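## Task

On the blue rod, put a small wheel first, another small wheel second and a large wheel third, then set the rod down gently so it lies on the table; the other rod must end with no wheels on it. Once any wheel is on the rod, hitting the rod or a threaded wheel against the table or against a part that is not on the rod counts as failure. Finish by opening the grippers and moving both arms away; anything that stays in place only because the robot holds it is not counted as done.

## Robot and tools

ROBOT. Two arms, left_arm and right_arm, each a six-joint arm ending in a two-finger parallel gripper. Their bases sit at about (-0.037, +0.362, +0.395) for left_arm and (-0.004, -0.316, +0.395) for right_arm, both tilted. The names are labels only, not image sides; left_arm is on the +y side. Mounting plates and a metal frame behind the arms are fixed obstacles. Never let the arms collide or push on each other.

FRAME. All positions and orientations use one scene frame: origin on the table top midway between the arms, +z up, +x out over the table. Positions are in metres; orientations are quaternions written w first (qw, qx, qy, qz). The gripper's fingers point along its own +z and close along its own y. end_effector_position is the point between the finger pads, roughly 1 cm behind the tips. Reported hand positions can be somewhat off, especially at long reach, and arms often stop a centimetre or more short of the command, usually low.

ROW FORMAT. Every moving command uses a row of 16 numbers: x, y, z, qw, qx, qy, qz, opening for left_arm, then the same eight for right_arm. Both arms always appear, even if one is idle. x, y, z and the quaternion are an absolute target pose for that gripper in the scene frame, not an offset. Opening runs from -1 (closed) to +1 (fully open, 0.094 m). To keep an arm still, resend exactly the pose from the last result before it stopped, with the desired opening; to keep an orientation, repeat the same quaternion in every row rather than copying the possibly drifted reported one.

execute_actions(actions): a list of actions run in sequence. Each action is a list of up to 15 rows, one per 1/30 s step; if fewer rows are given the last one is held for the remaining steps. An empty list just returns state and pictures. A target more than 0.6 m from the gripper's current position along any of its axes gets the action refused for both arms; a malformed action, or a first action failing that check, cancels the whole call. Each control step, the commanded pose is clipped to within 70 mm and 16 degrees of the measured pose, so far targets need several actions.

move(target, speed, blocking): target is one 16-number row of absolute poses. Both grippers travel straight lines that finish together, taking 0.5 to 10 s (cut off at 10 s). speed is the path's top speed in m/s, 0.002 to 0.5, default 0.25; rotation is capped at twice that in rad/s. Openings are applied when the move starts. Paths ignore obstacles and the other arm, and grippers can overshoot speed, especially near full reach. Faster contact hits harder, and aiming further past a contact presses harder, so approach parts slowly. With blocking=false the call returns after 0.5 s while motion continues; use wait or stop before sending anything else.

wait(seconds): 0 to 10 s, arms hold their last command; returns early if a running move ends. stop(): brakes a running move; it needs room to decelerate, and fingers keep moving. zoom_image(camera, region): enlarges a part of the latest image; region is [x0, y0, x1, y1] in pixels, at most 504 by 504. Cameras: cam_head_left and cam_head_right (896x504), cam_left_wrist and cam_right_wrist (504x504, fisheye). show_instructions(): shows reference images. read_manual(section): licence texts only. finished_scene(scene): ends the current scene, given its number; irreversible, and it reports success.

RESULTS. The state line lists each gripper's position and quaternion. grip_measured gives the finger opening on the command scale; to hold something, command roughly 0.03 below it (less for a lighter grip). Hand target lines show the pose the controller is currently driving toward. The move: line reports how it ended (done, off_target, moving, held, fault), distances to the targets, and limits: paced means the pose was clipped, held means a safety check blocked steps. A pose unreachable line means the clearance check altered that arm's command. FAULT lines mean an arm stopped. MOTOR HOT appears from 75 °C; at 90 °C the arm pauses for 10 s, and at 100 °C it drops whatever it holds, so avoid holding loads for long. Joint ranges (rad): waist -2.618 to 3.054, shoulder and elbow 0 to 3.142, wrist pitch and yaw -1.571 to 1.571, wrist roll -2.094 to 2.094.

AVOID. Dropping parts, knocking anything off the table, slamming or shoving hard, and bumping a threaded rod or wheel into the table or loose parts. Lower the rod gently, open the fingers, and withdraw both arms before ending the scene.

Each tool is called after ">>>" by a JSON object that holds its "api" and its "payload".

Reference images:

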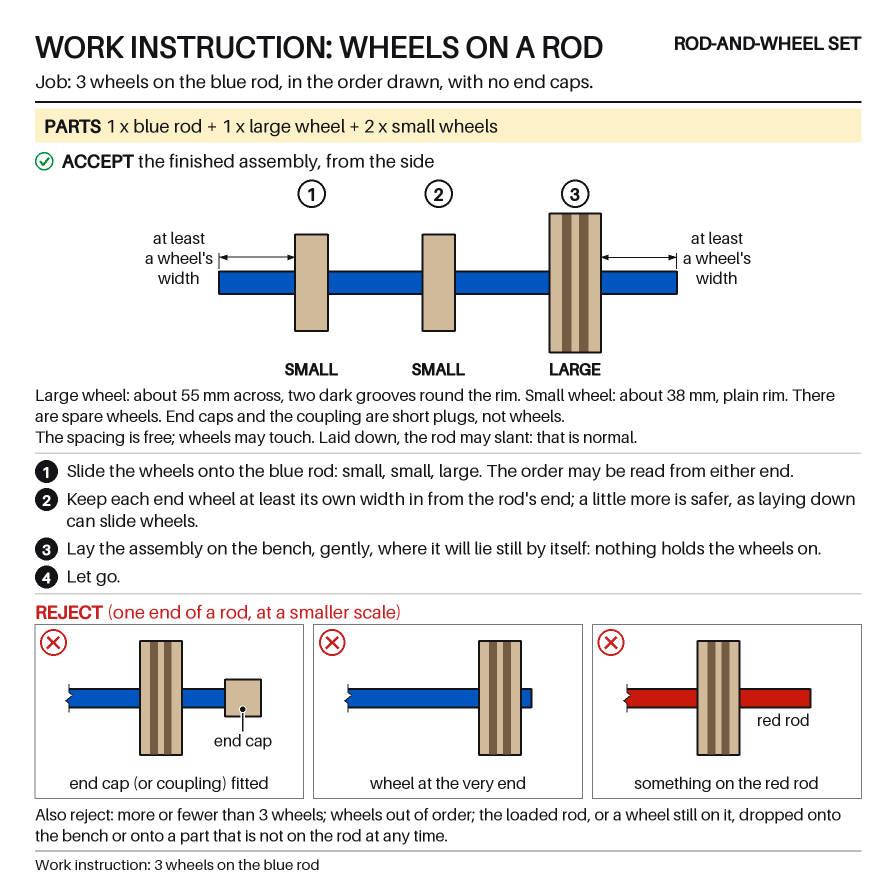

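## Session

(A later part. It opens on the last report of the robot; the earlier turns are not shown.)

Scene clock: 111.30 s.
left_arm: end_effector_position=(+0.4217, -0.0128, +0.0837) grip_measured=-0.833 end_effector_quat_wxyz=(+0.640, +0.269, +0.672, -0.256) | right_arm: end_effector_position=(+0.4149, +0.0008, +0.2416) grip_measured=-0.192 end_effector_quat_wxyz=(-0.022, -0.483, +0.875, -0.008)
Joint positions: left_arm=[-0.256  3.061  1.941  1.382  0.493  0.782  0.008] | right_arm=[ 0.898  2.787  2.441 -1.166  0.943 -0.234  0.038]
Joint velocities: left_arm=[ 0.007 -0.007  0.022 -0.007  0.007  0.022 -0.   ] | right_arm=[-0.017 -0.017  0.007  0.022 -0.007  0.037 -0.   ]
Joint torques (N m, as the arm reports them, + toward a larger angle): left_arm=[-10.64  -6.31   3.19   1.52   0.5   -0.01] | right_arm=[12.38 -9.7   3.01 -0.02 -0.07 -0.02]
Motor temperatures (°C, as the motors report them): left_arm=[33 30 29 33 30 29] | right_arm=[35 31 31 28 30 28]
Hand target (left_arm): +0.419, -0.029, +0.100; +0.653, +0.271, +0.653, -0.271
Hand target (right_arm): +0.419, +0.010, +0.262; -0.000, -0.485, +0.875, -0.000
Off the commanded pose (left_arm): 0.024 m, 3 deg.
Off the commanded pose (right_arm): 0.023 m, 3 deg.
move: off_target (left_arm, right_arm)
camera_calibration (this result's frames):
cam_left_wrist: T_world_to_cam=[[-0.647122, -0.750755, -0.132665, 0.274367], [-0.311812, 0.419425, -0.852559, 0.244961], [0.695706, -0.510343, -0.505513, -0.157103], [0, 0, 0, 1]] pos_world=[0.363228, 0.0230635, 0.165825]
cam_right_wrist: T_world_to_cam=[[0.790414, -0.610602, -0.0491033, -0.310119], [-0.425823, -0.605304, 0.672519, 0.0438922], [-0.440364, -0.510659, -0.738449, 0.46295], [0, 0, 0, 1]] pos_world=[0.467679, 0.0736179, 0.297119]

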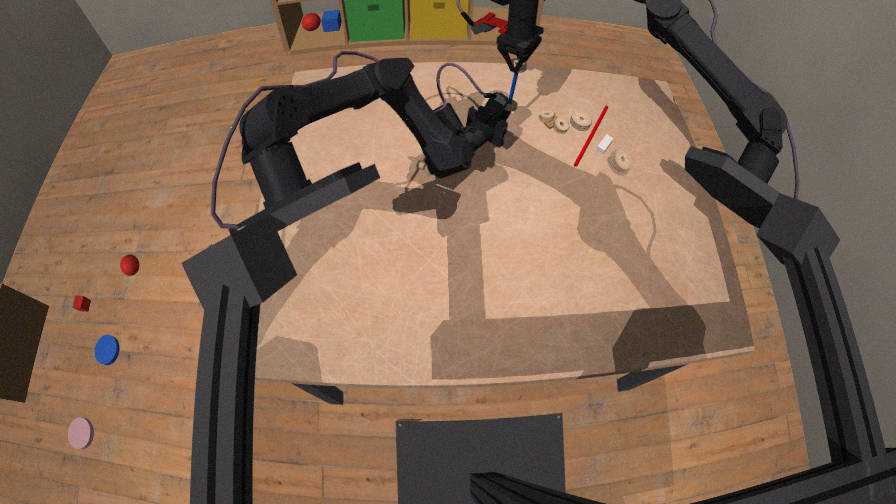

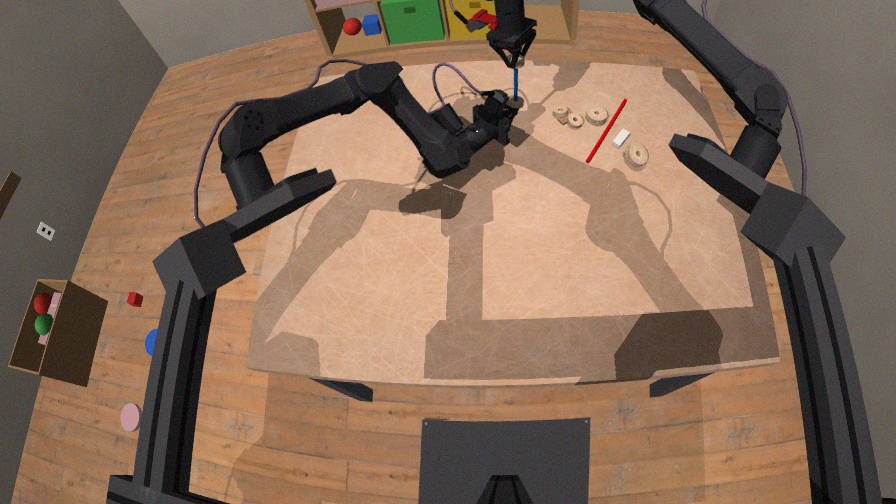

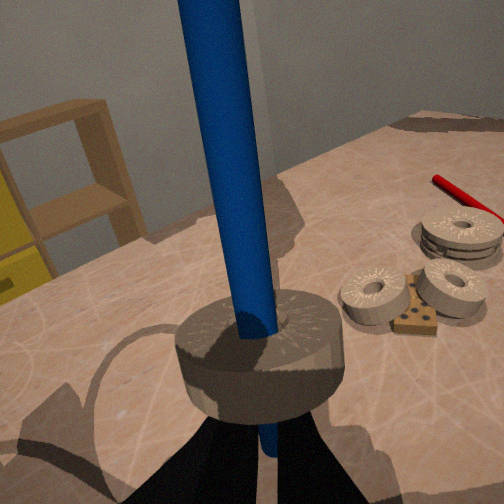

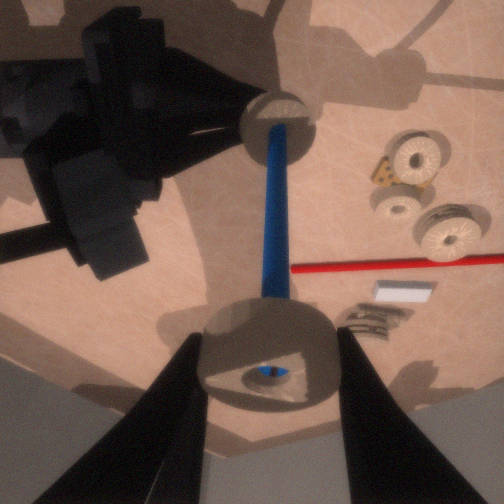

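It's in. Lower ~5 cm, then release.

>>> {"api": "move", "payload": {"target": [0.42,-0.03,0.10,0.6533,0.2706,0.6533,-0.2706,-0.9, 0.422,0.010,0.20,0,-0.485,0.875,0,-0.25], "speed": 0.03}}

>>> {"api": "move", "payload": {"target": [0.42,-0.03,0.10,0.6533,0.2706,0.6533,-0.2706,-0.9, 0.422,0.010,0.20,0,-0.485,0.875,0,0.0]}}

>>> {"api": "move", "payload": {"target": [0.42,-0.03,0.10,0.6533,0.2706,0.6533,-0.2706,-0.9, 0.42,0.0,0.29,0,-0.485,0.875,0,0.0], "speed": 0.1}}

Scene clock: 113.23 s.
left_arm: end_effector_position=(+0.4216, -0.0132, +0.0825) grip_measured=-0.833 end_effector_quat_wxyz=(+0.637, +0.268, +0.676, -0.256) | right_arm: end_effector_position=(+0.4223, -0.0004, +0.1969) grip_measured=-0.192 end_effector_quat_wxyz=(-0.013, -0.486, +0.874, -0.004)
Joint positions: left_arm=[-0.257  3.061  1.941  1.377  0.486  0.78   0.008] | right_arm=[ 0.823  2.787  2.353 -0.946  0.929 -0.391  0.038]
Joint velocities: left_arm=[-0.012 -0.007 -0.012  0.051  0.007  0.022 -0.001] | right_arm=[ 0.002 -0.002 -0.022 -0.051  0.051 -0.037 -0.002]
Joint torques (N m, as the arm reports them, + toward a larger angle): left_arm=[-10.49  -6.35   3.3    1.57   0.56   0.04] | right_arm=[11.07 -7.5   3.37  0.27 -0.03 -0.03]
Motor temperatures (°C, as the motors report them): left_arm=[33 30 29 33 30 29] | right_arm=[35 31 31 28 30 28]
Hand target (left_arm): +0.419, -0.029, +0.100; +0.653, +0.271, +0.654, -0.271
Hand target (right_arm): +0.421, +0.010, +0.200; -0.001, -0.485, +0.875, -0.000
Off the commanded pose (left_arm): 0.024 m, 4 deg.
Off the commanded pose (right_arm): 0.011 m, 2 deg.
move: off_target (left_arm, right_arm)
camera_calibration (this result's frames):
cam_left_wrist: T_world_to_cam=[[-0.647015, -0.751545, -0.128654, 0.273444], [-0.319596, 0.420505, -0.849137, 0.24709], [0.692264, -0.508287, -0.512264, -0.155817], [0, 0, 0, 1]] pos_world=[0.363758, 0.0224027, 0.165174]
cam_right_wrist: T_world_to_cam=[[0.794586, -0.605149, -0.0492701, -0.320657], [-0.429722, -0.617854, 0.65848, 0.0807932], [-0.42892, -0.502046, -0.750984, 0.430341], [0, 0, 0, 1]] pos_world=[0.47409, 0.0719238, 0.254179]

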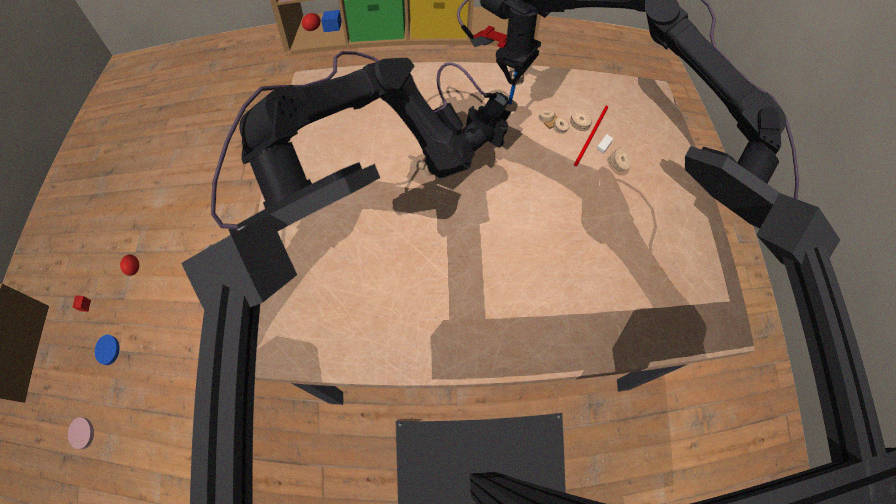

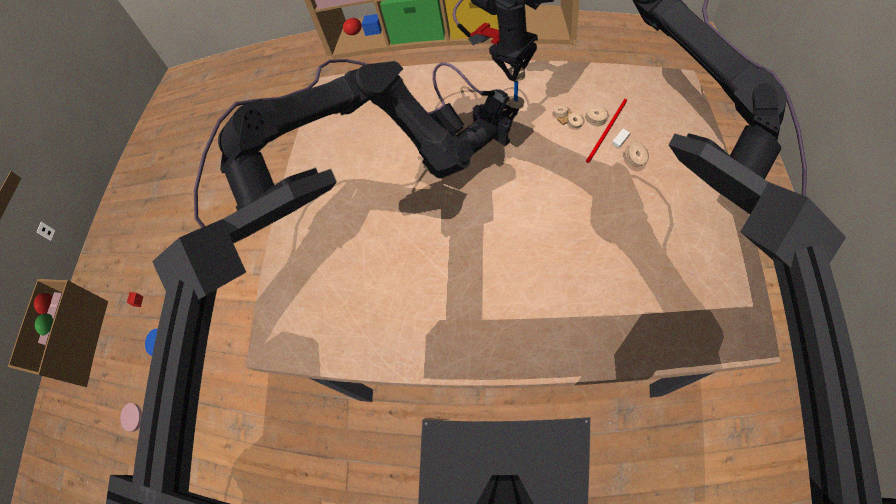

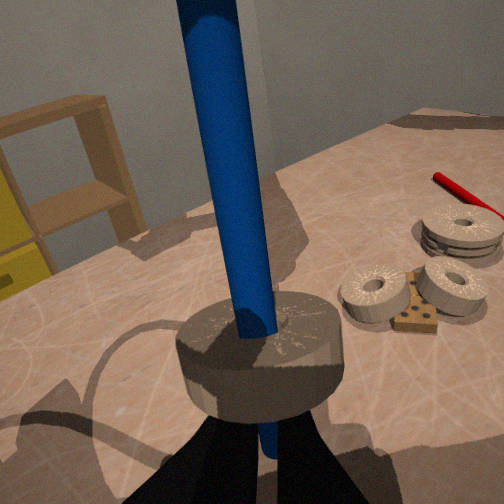

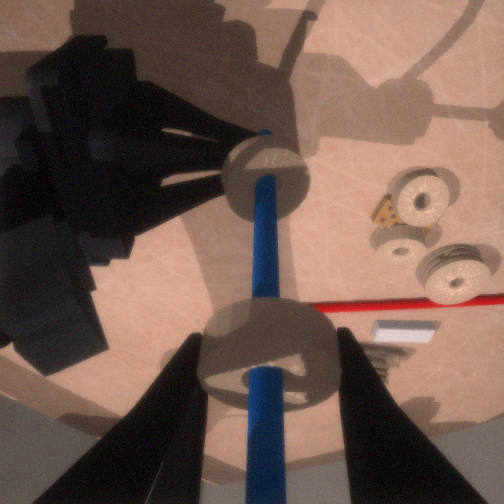

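Scene clock: 114.03 s.
left_arm: end_effector_position=(+0.4209, -0.0155, +0.0847) grip_measured=-0.833 end_effector_quat_wxyz=(+0.638, +0.269, +0.673, -0.259) | right_arm: end_effector_position=(+0.4270, -0.0027, +0.1914) grip_measured=-0.002 end_effector_quat_wxyz=(-0.011, -0.476, +0.879, -0.006)
Joint positions: left_arm=[-0.261  3.061  1.941  1.377  0.489  0.78   0.008] | right_arm=[ 0.81   2.787  2.353 -0.921  0.929 -0.396  0.047]
Joint velocities: left_arm=[-0.007 -0.002 -0.002 -0.037 -0.037 -0.037 -0.   ] | right_arm=[-0.002  0.002 -0.002  0.007 -0.037  0.037 -0.001]
Joint torques (N m, as the arm reports them, + toward a larger angle): left_arm=[-10.22  -6.37   3.36   1.55   0.56   0.02] | right_arm=[11.65 -8.13  2.74  0.05  0.   -0.04]
Motor temperatures (°C, as the motors report them): left_arm=[33 30 29 33 30 29] | right_arm=[35 31 31 28 30 28]
Hand target (left_arm): +0.420, -0.029, +0.100; +0.653, +0.271, +0.654, -0.270
Hand target (right_arm): +0.422, +0.010, +0.200; -0.000, -0.485, +0.875, -0.000
Off the commanded pose (left_arm): 0.021 m, 3 deg.
Off the commanded pose (right_arm): 0.016 m, 2 deg.
move: off_target (left_arm, right_arm)
camera_calibration (this result's frames):
cam_left_wrist: T_world_to_cam=[[-0.649909, -0.749287, -0.12723, 0.272694], [-0.315325, 0.418156, -0.85189, 0.248118], [0.691511, -0.513532, -0.508032, -0.155543], [0, 0, 0, 1]] pos_world=[0.363023, 0.0206977, 0.167043]
cam_right_wrist: T_world_to_cam=[[0.780924, -0.623022, -0.0447402, -0.321161], [-0.447564, -0.608083, 0.655684, 0.0931994], [-0.435711, -0.492015, -0.753709, 0.430481], [0, 0, 0, 1]] pos_world=[0.48008, 0.0683855, 0.248979]

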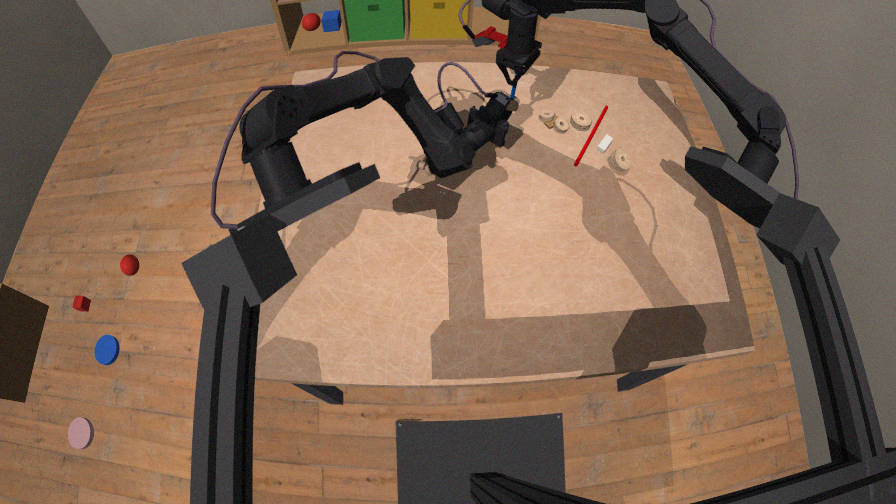

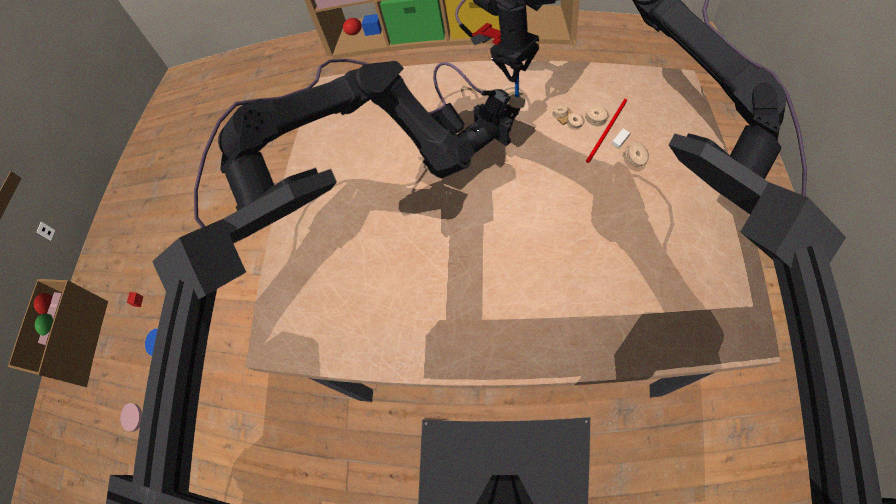

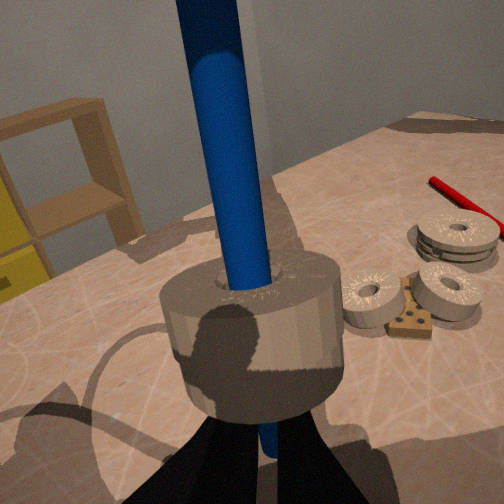

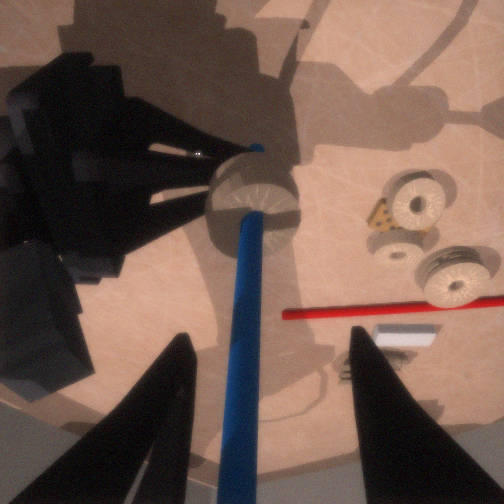

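Scene clock: 115.57 s.
left_arm: end_effector_position=(+0.4209, -0.0154, +0.0846) grip_measured=-0.833 end_effector_quat_wxyz=(+0.638, +0.269, +0.673, -0.259) | right_arm: end_effector_position=(+0.4132, -0.0037, +0.2705) grip_measured=-0.002 end_effector_quat_wxyz=(-0.016, -0.487, +0.873, -0.002)
Joint positions: left_arm=[-0.261  3.061  1.941  1.377  0.489  0.78   0.008] | right_arm=[ 0.939  2.716  2.378 -1.204  0.937 -0.193  0.047]
Joint velocities: left_arm=[-0.002  0.002 -0.002  0.037 -0.051  0.066  0.   ] | right_arm=[ 0.017 -0.007  0.007 -0.037  0.022 -0.022 -0.001]
Joint torques (N m, as the arm reports them, + toward a larger angle): left_arm=[-10.44  -6.33   3.32   1.56   0.53   0.03] | right_arm=[11.73 -8.84  6.11 -0.3   0.08  0.06]
Motor temperatures (°C, as the motors report them): left_arm=[33 30 29 33 30 29] | right_arm=[35 31 31 28 30 28]
Hand target (left_arm): +0.419, -0.029, +0.100; +0.653, +0.271, +0.653, -0.271
Hand target (right_arm): +0.420, -0.001, +0.290; +0.001, -0.485, +0.875, -0.001
Off the commanded pose (left_arm): 0.021 m, 3 deg.
Off the commanded pose (right_arm): 0.021 m, 2 deg.
move: off_target (left_arm, right_arm)
camera_calibration (this result's frames):
cam_left_wrist: T_world_to_cam=[[-0.649938, -0.749247, -0.127314, 0.272817], [-0.315271, 0.418235, -0.851871, 0.247931], [0.691509, -0.513525, -0.508043, -0.15553], [0, 0, 0, 1]] pos_world=[0.36303, 0.0208448, 0.166922]
cam_right_wrist: T_world_to_cam=[[0.795252, -0.603811, -0.0546438, -0.310601], [-0.424871, -0.619329, 0.660239, 0.023899], [-0.432502, -0.50184, -0.749065, 0.480961], [0, 0, 0, 1]] pos_world=[0.465177, 0.0686223, 0.32752]

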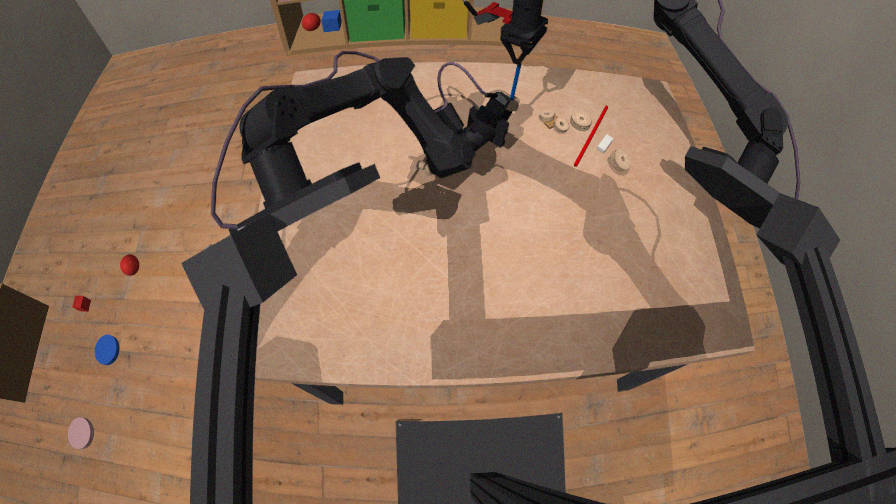

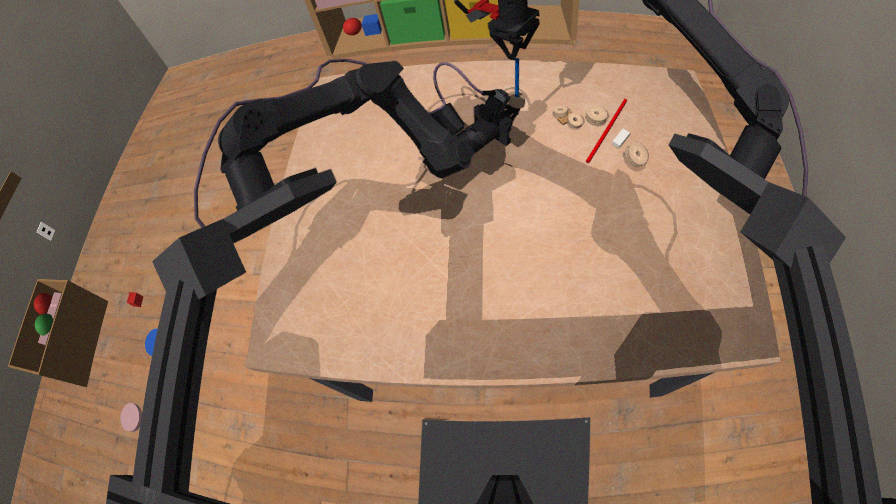

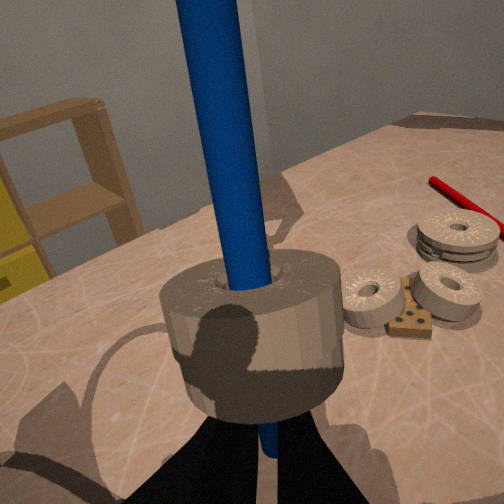

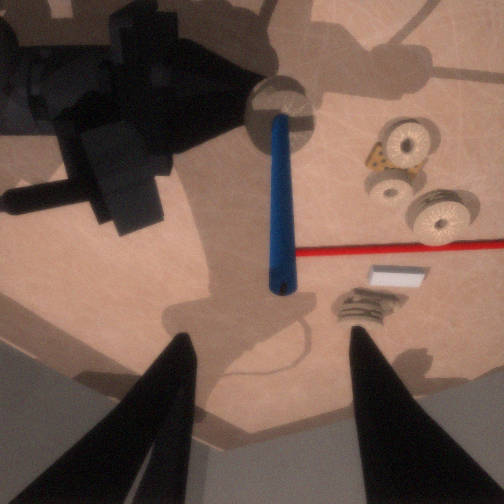

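>>> {"api": "move", "payload": {"target": [0.42,-0.03,0.10,0.6533,0.2706,0.6533,-0.2706,-0.9, 0.47,-0.2,0.075,0,-0.485,0.875,0,0.35], "speed": 0.2}}

Scene clock: 117.83 s.
left_arm: end_effector_position=(+0.4210, -0.0153, +0.0845) grip_measured=-0.833 end_effector_quat_wxyz=(+0.638, +0.269, +0.674, -0.259) | right_arm: end_effector_position=(+0.4650, -0.2084, +0.0635) grip_measured=+0.348 end_effector_quat_wxyz=(-0.020, -0.480, +0.877, -0.004)
Joint positions: left_arm=[-0.261  3.061  1.941  1.377  0.489  0.78   0.008] | right_arm=[ 0.345  2.39   1.766 -0.29   0.725 -1.01   0.063]
Joint velocities: left_arm=[ 0.012  0.002 -0.027 -0.095  0.051  0.051  0.   ] | right_arm=[-0.012 -0.032  0.002  0.037  0.081 -0.022  0.   ]
Joint torques (N m, as the arm reports them, + toward a larger angle): left_arm=[-10.2   -6.29   3.33   1.56   0.53   0.01] | right_arm=[ 8.36 -9.9   1.56  0.03 -0.17 -0.02]
Motor temperatures (°C, as the motors report them): left_arm=[33 30 29 33 30 29] | right_arm=[35 31 31 28 30 28]
Hand target (left_arm): +0.419, -0.029, +0.100; +0.653, +0.271, +0.654, -0.271
Hand target (right_arm): +0.470, -0.198, +0.075; -0.002, -0.484, +0.875, +0.003
Off the commanded pose (left_arm): 0.021 m, 3 deg.
Off the commanded pose (right_arm): 0.015 m, 2 deg.
move: off_target (left_arm, right_arm)
camera_calibration (this result's frames):
cam_left_wrist: T_world_to_cam=[[-0.64976, -0.749397, -0.127341, 0.272783], [-0.315541, 0.418318, -0.85173, 0.247988], [0.691553, -0.513239, -0.508272, -0.155553], [0, 0, 0, 1]] pos_world=[0.363067, 0.0208494, 0.166892]
cam_right_wrist: T_world_to_cam=[[0.78506, -0.616946, -0.0553044, -0.484678], [-0.430394, -0.607519, 0.667594, 0.0603507], [-0.445468, -0.500299, -0.742468, 0.251494], [0, 0, 0, 1]] pos_world=[0.518508, -0.136534, 0.119632]

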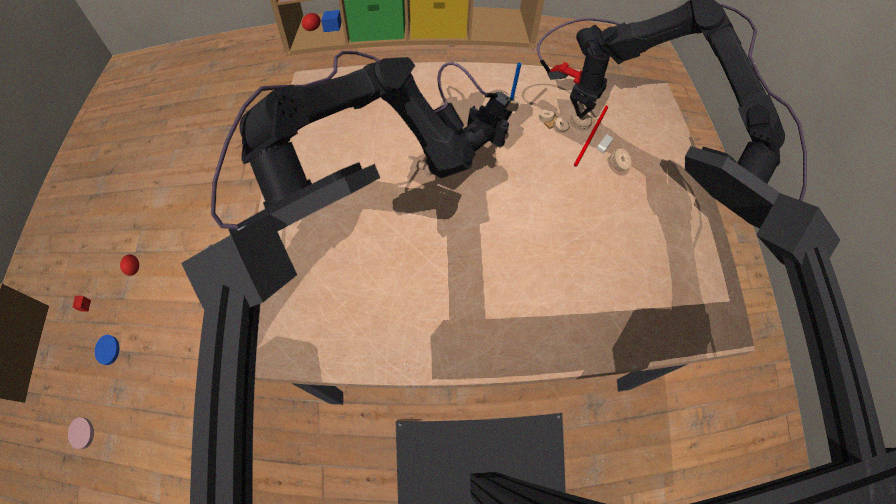

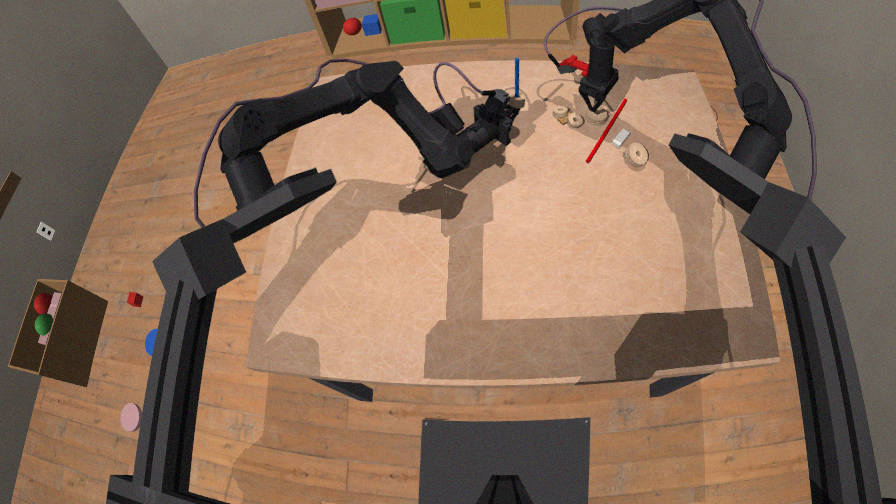

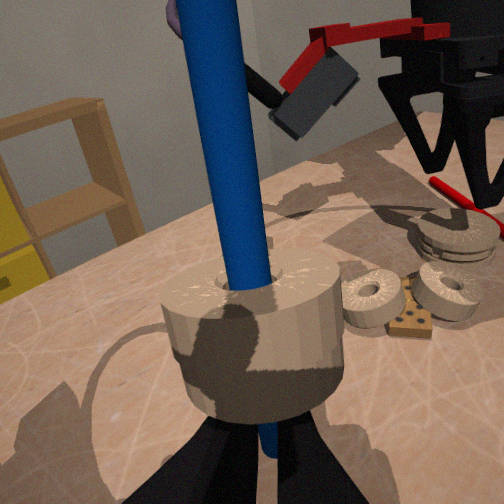

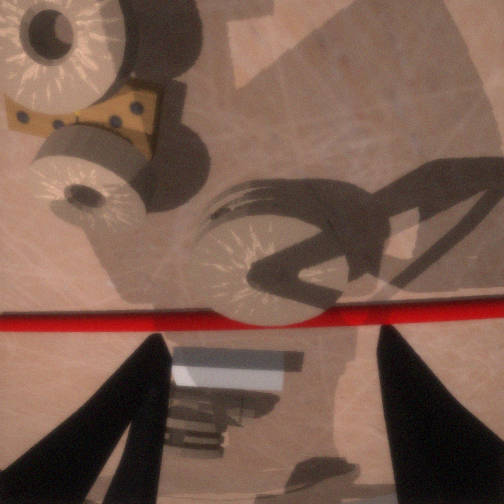

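>>> {"api": "move", "payload": {"target": [0.42,-0.03,0.10, 0.6533,0.2706,0.6533,-0.2706, -0.9, 0.469,-0.205,0.03, 0,-0.485,0.875,0, 0.35], "speed": 0.05}}

Scene clock: 119.53 s.
left_arm: end_effector_position=(+0.4210, -0.0151, +0.0843) grip_measured=-0.833 end_effector_quat_wxyz=(+0.638, +0.269, +0.674, -0.259) | right_arm: end_effector_position=(+0.4615, -0.2127, +0.0299) grip_measured=+0.348 end_effector_quat_wxyz=(-0.014, -0.486, +0.874, -0.003)
Joint positions: left_arm=[-0.261  3.061  1.941  1.377  0.489  0.78   0.008] | right_arm=[ 0.293  2.458  1.798 -0.207  0.685 -1.085  0.063]
Joint velocities: left_arm=[-0.012  0.017  0.002 -0.022 -0.007  0.007  0.001] | right_arm=[-0.012  0.002  0.012  0.007  0.007 -0.022  0.   ]
Joint torques (N m, as the arm reports them, + toward a larger angle): left_arm=[-10.29  -6.33   3.31   1.55   0.53   0.02] | right_arm=[ 7.41 -7.97  4.65  0.08 -0.16 -0.11]
Motor temperatures (°C, as the motors report them): left_arm=[33 30 29 33 30 29] | right_arm=[35 31 31 28 30 28]
Hand target (left_arm): +0.419, -0.029, +0.100; +0.653, +0.271, +0.654, -0.271
Hand target (right_arm): +0.469, -0.205, +0.030; +0.000, -0.485, +0.875, -0.000
Off the commanded pose (left_arm): 0.022 m, 3 deg.
Off the commanded pose (right_arm): 0.011 m, 2 deg.
move: off_target (left_arm, right_arm)
camera_calibration (this result's frames):
cam_left_wrist: T_world_to_cam=[[-0.649611, -0.749508, -0.127453, 0.272873], [-0.315757, 0.41848, -0.85157, 0.247858], [0.691595, -0.512945, -0.508512, -0.155563], [0, 0, 0, 1]] pos_world=[0.36311, 0.0210011, 0.166741]
cam_right_wrist: T_world_to_cam=[[0.794063, -0.605543, -0.0527436, -0.488234], [-0.428013, -0.61865, 0.658845, 0.0754499], [-0.431589, -0.50059, -0.750427, 0.216647], [0, 0, 0, 1]] pos_world=[0.513484, -0.140518, 0.087117]

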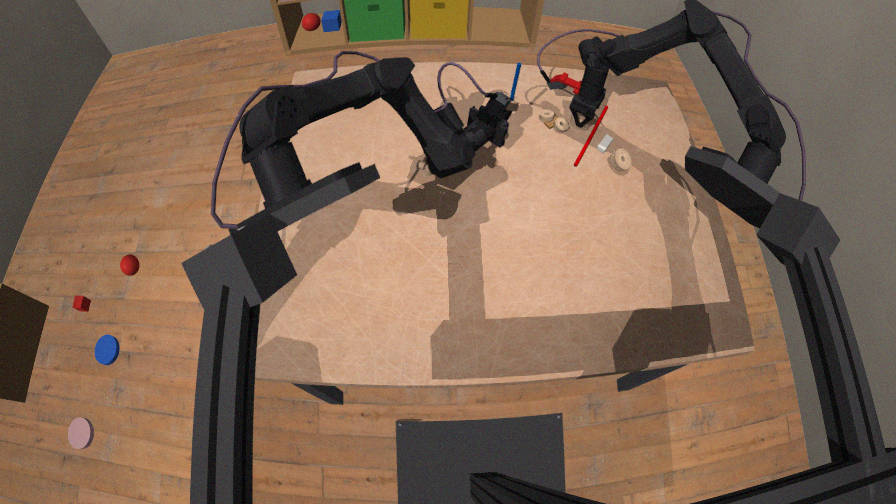

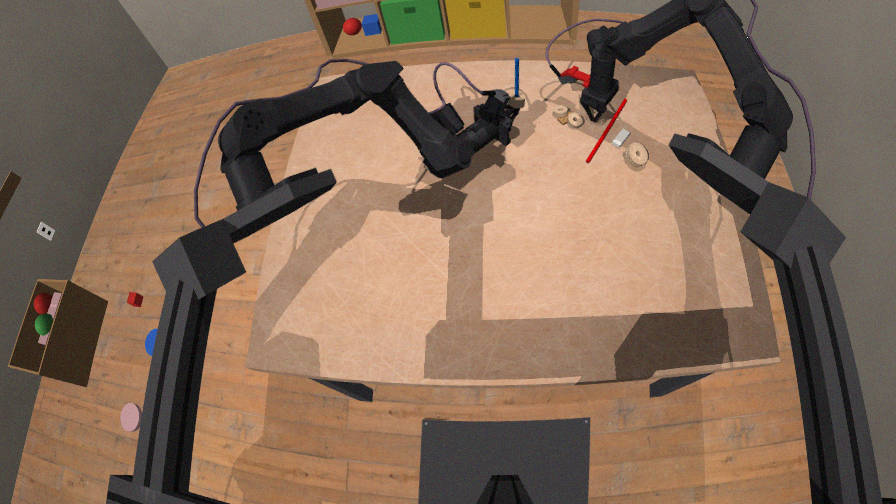

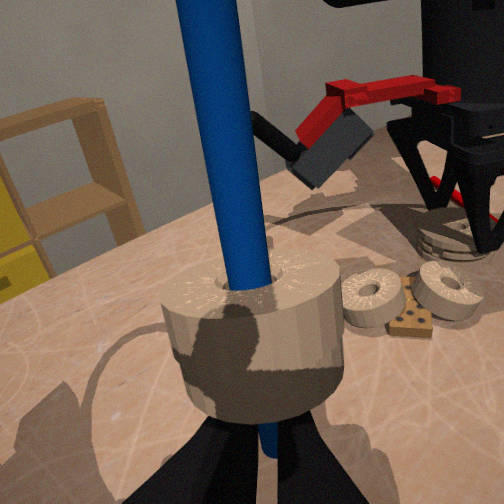

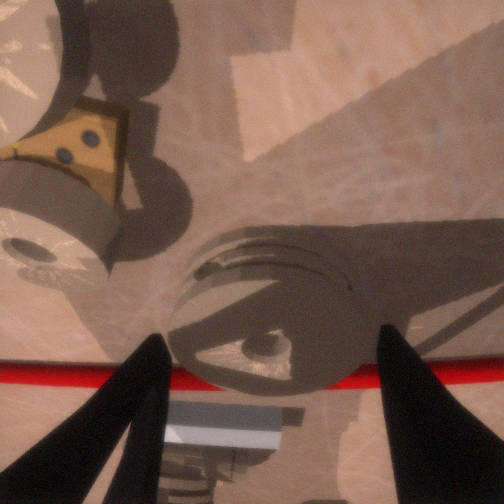

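>>> {"api": "move", "payload": {"target": [0.42,-0.03,0.10, 0.6533,0.2706,0.6533,-0.2706, -0.9, 0.468,-0.207,0.013, 0,-0.485,0.875,0, 0.42], "speed": 0.03}}

>>> {"api": "move", "payload": {"target": [0.42,-0.03,0.10, 0.6533,0.2706,0.6533,-0.2706, -0.9, 0.468,-0.207,0.013, 0,-0.485,0.875,0, 0.12], "speed": 0.03}}

Scene clock: 121.03 s.
left_arm: end_effector_position=(+0.4209, -0.0154, +0.0846) grip_measured=-0.833 end_effector_quat_wxyz=(+0.638, +0.269, +0.673, -0.259) | right_arm: end_effector_position=(+0.4622, -0.2142, +0.0145) grip_measured=+0.418 end_effector_quat_wxyz=(-0.012, -0.486, +0.874, -0.003)
Joint positions: left_arm=[-0.261  3.061  1.941  1.377  0.489  0.78   0.008] | right_arm=[ 0.271  2.5    1.839 -0.189  0.669 -1.108  0.067]
Joint velocities: left_arm=[-0.012 -0.002  0.012 -0.051 -0.007  0.022 -0.001] | right_arm=[ 0.027 -0.007  0.002 -0.051 -0.007 -0.007  0.   ]
Joint torques (N m, as the arm reports them, + toward a larger angle): left_arm=[-10.26  -6.3    3.3    1.56   0.54   0.02] | right_arm=[ 7.49 -7.84  4.34  0.05 -0.16 -0.04]
Motor temperatures (°C, as the motors report them): left_arm=[33 30 29 33 30 29] | right_arm=[34 31 31 28 30 28]
Hand target (left_arm): +0.419, -0.030, +0.100; +0.653, +0.271, +0.653, -0.271
Hand target (right_arm): +0.468, -0.207, +0.013; +0.000, -0.485, +0.875, -0.000
Off the commanded pose (left_arm): 0.021 m, 3 deg.
Off the commanded pose (right_arm): 0.009 m, 1 deg.
move: off_target (left_arm)
camera_calibration (this result's frames):
cam_left_wrist: T_world_to_cam=[[-0.649938, -0.749247, -0.127314, 0.272817], [-0.315271, 0.418235, -0.851871, 0.247931], [0.691509, -0.513525, -0.508043, -0.15553], [0, 0, 0, 1]] pos_world=[0.36303, 0.0208448, 0.166922]
cam_right_wrist: T_world_to_cam=[[0.793848, -0.605986, -0.0508486, -0.490471], [-0.430874, -0.619508, 0.656169, 0.0861659], [-0.42913, -0.498989, -0.752899, 0.203904], [0, 0, 0, 1]] pos_world=[0.513988, -0.142092, 0.0720404]

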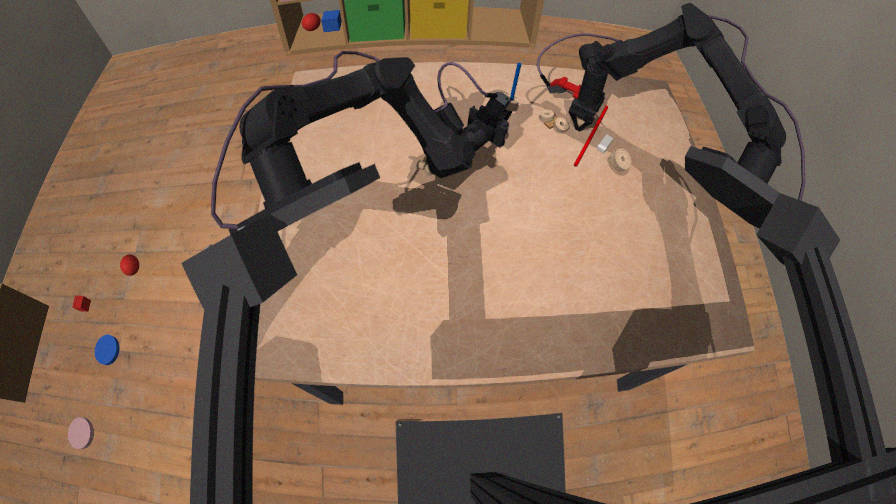

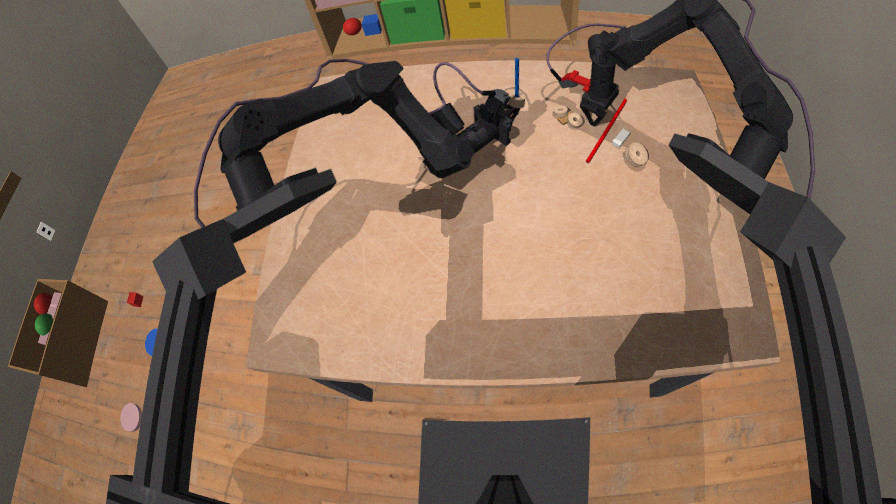

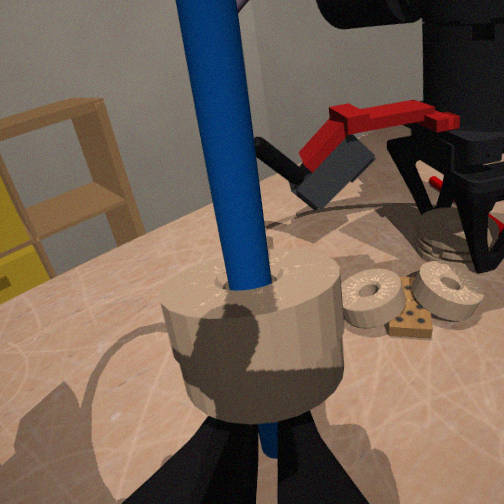

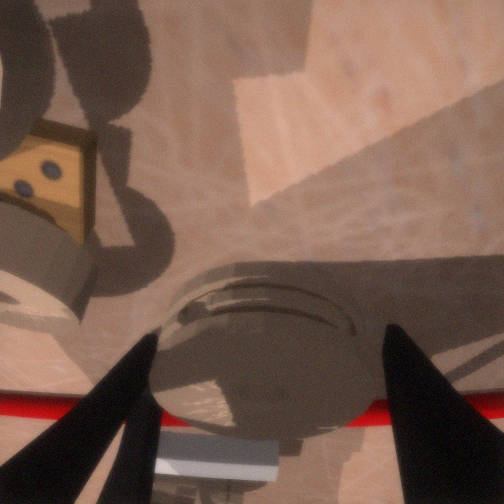

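Scene clock: 122.33 s.
left_arm: end_effector_position=(+0.4210, -0.0153, +0.0845) grip_measured=-0.833 end_effector_quat_wxyz=(+0.638, +0.269, +0.674, -0.259) | right_arm: end_effector_position=(+0.4621, -0.2148, +0.0142) grip_measured=+0.180 end_effector_quat_wxyz=(-0.013, -0.485, +0.874, -0.004)
Joint positions: left_arm=[-0.261  3.061  1.941  1.377  0.489  0.78   0.008] | right_arm=[ 0.27   2.5    1.839 -0.188  0.669 -1.108  0.055]
Joint velocities: left_arm=[ 0.002 -0.002 -0.012  0.037  0.007 -0.007  0.   ] | right_arm=[-0.002 -0.022 -0.002 -0.037  0.066  0.037  0.001]
Joint torques (N m, as the arm reports them, + toward a larger angle): left_arm=[-10.26  -6.34   3.33   1.57   0.55   0.  ] | right_arm=[ 7.36 -7.83  4.36  0.11 -0.11 -0.07]
Motor temperatures (°C, as the motors report them): left_arm=[33 30 29 33 30 29] | right_arm=[34 31 31 28 30 28]
Hand target (left_arm): +0.420, -0.029, +0.100; +0.653, +0.271, +0.654, -0.270
Hand target (right_arm): +0.468, -0.207, +0.013; -0.000, -0.485, +0.875, -0.000
Off the commanded pose (left_arm): 0.021 m, 3 deg.
Off the commanded pose (right_arm): 0.010 m, 2 deg.
move: off_target (left_arm)
camera_calibration (this result's frames):
cam_left_wrist: T_world_to_cam=[[-0.64976, -0.749397, -0.127341, 0.272783], [-0.315541, 0.418318, -0.85173, 0.247988], [0.691553, -0.513239, -0.508272, -0.155553], [0, 0, 0, 1]] pos_world=[0.363067, 0.0208494, 0.166892]
cam_right_wrist: T_world_to_cam=[[0.79352, -0.606451, -0.0504318, -0.490777], [-0.430975, -0.618551, 0.657004, 0.0861903], [-0.429636, -0.499611, -0.752198, 0.203368], [0, 0, 0, 1]] pos_world=[0.513961, -0.142715, 0.0715945]

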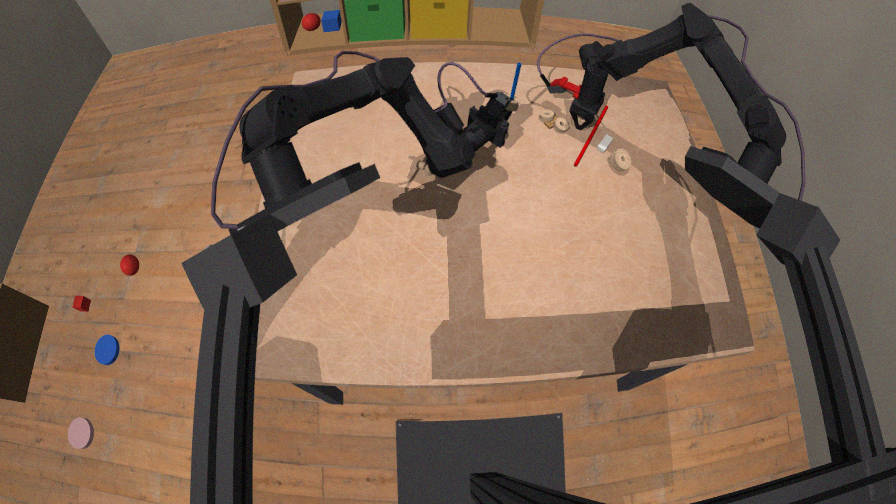

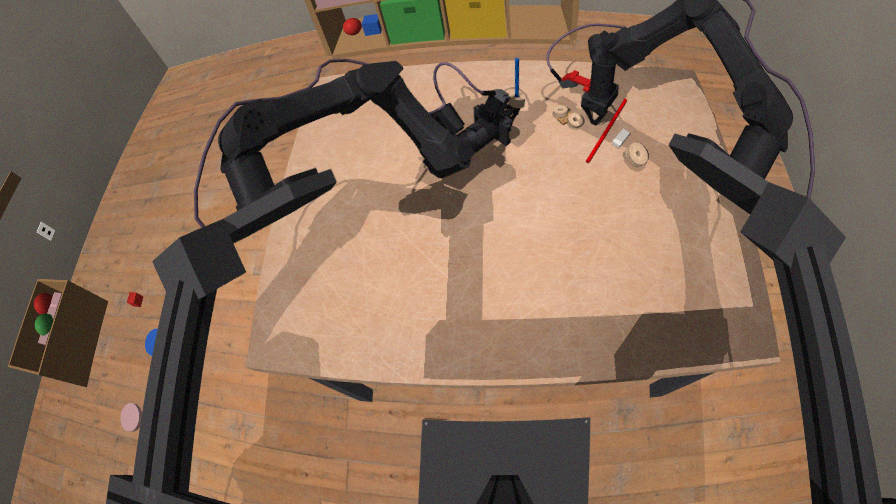

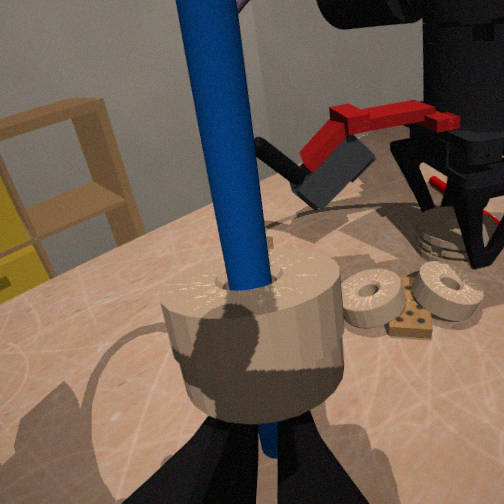

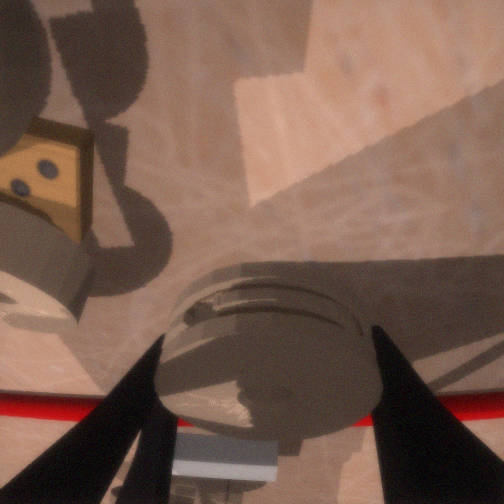

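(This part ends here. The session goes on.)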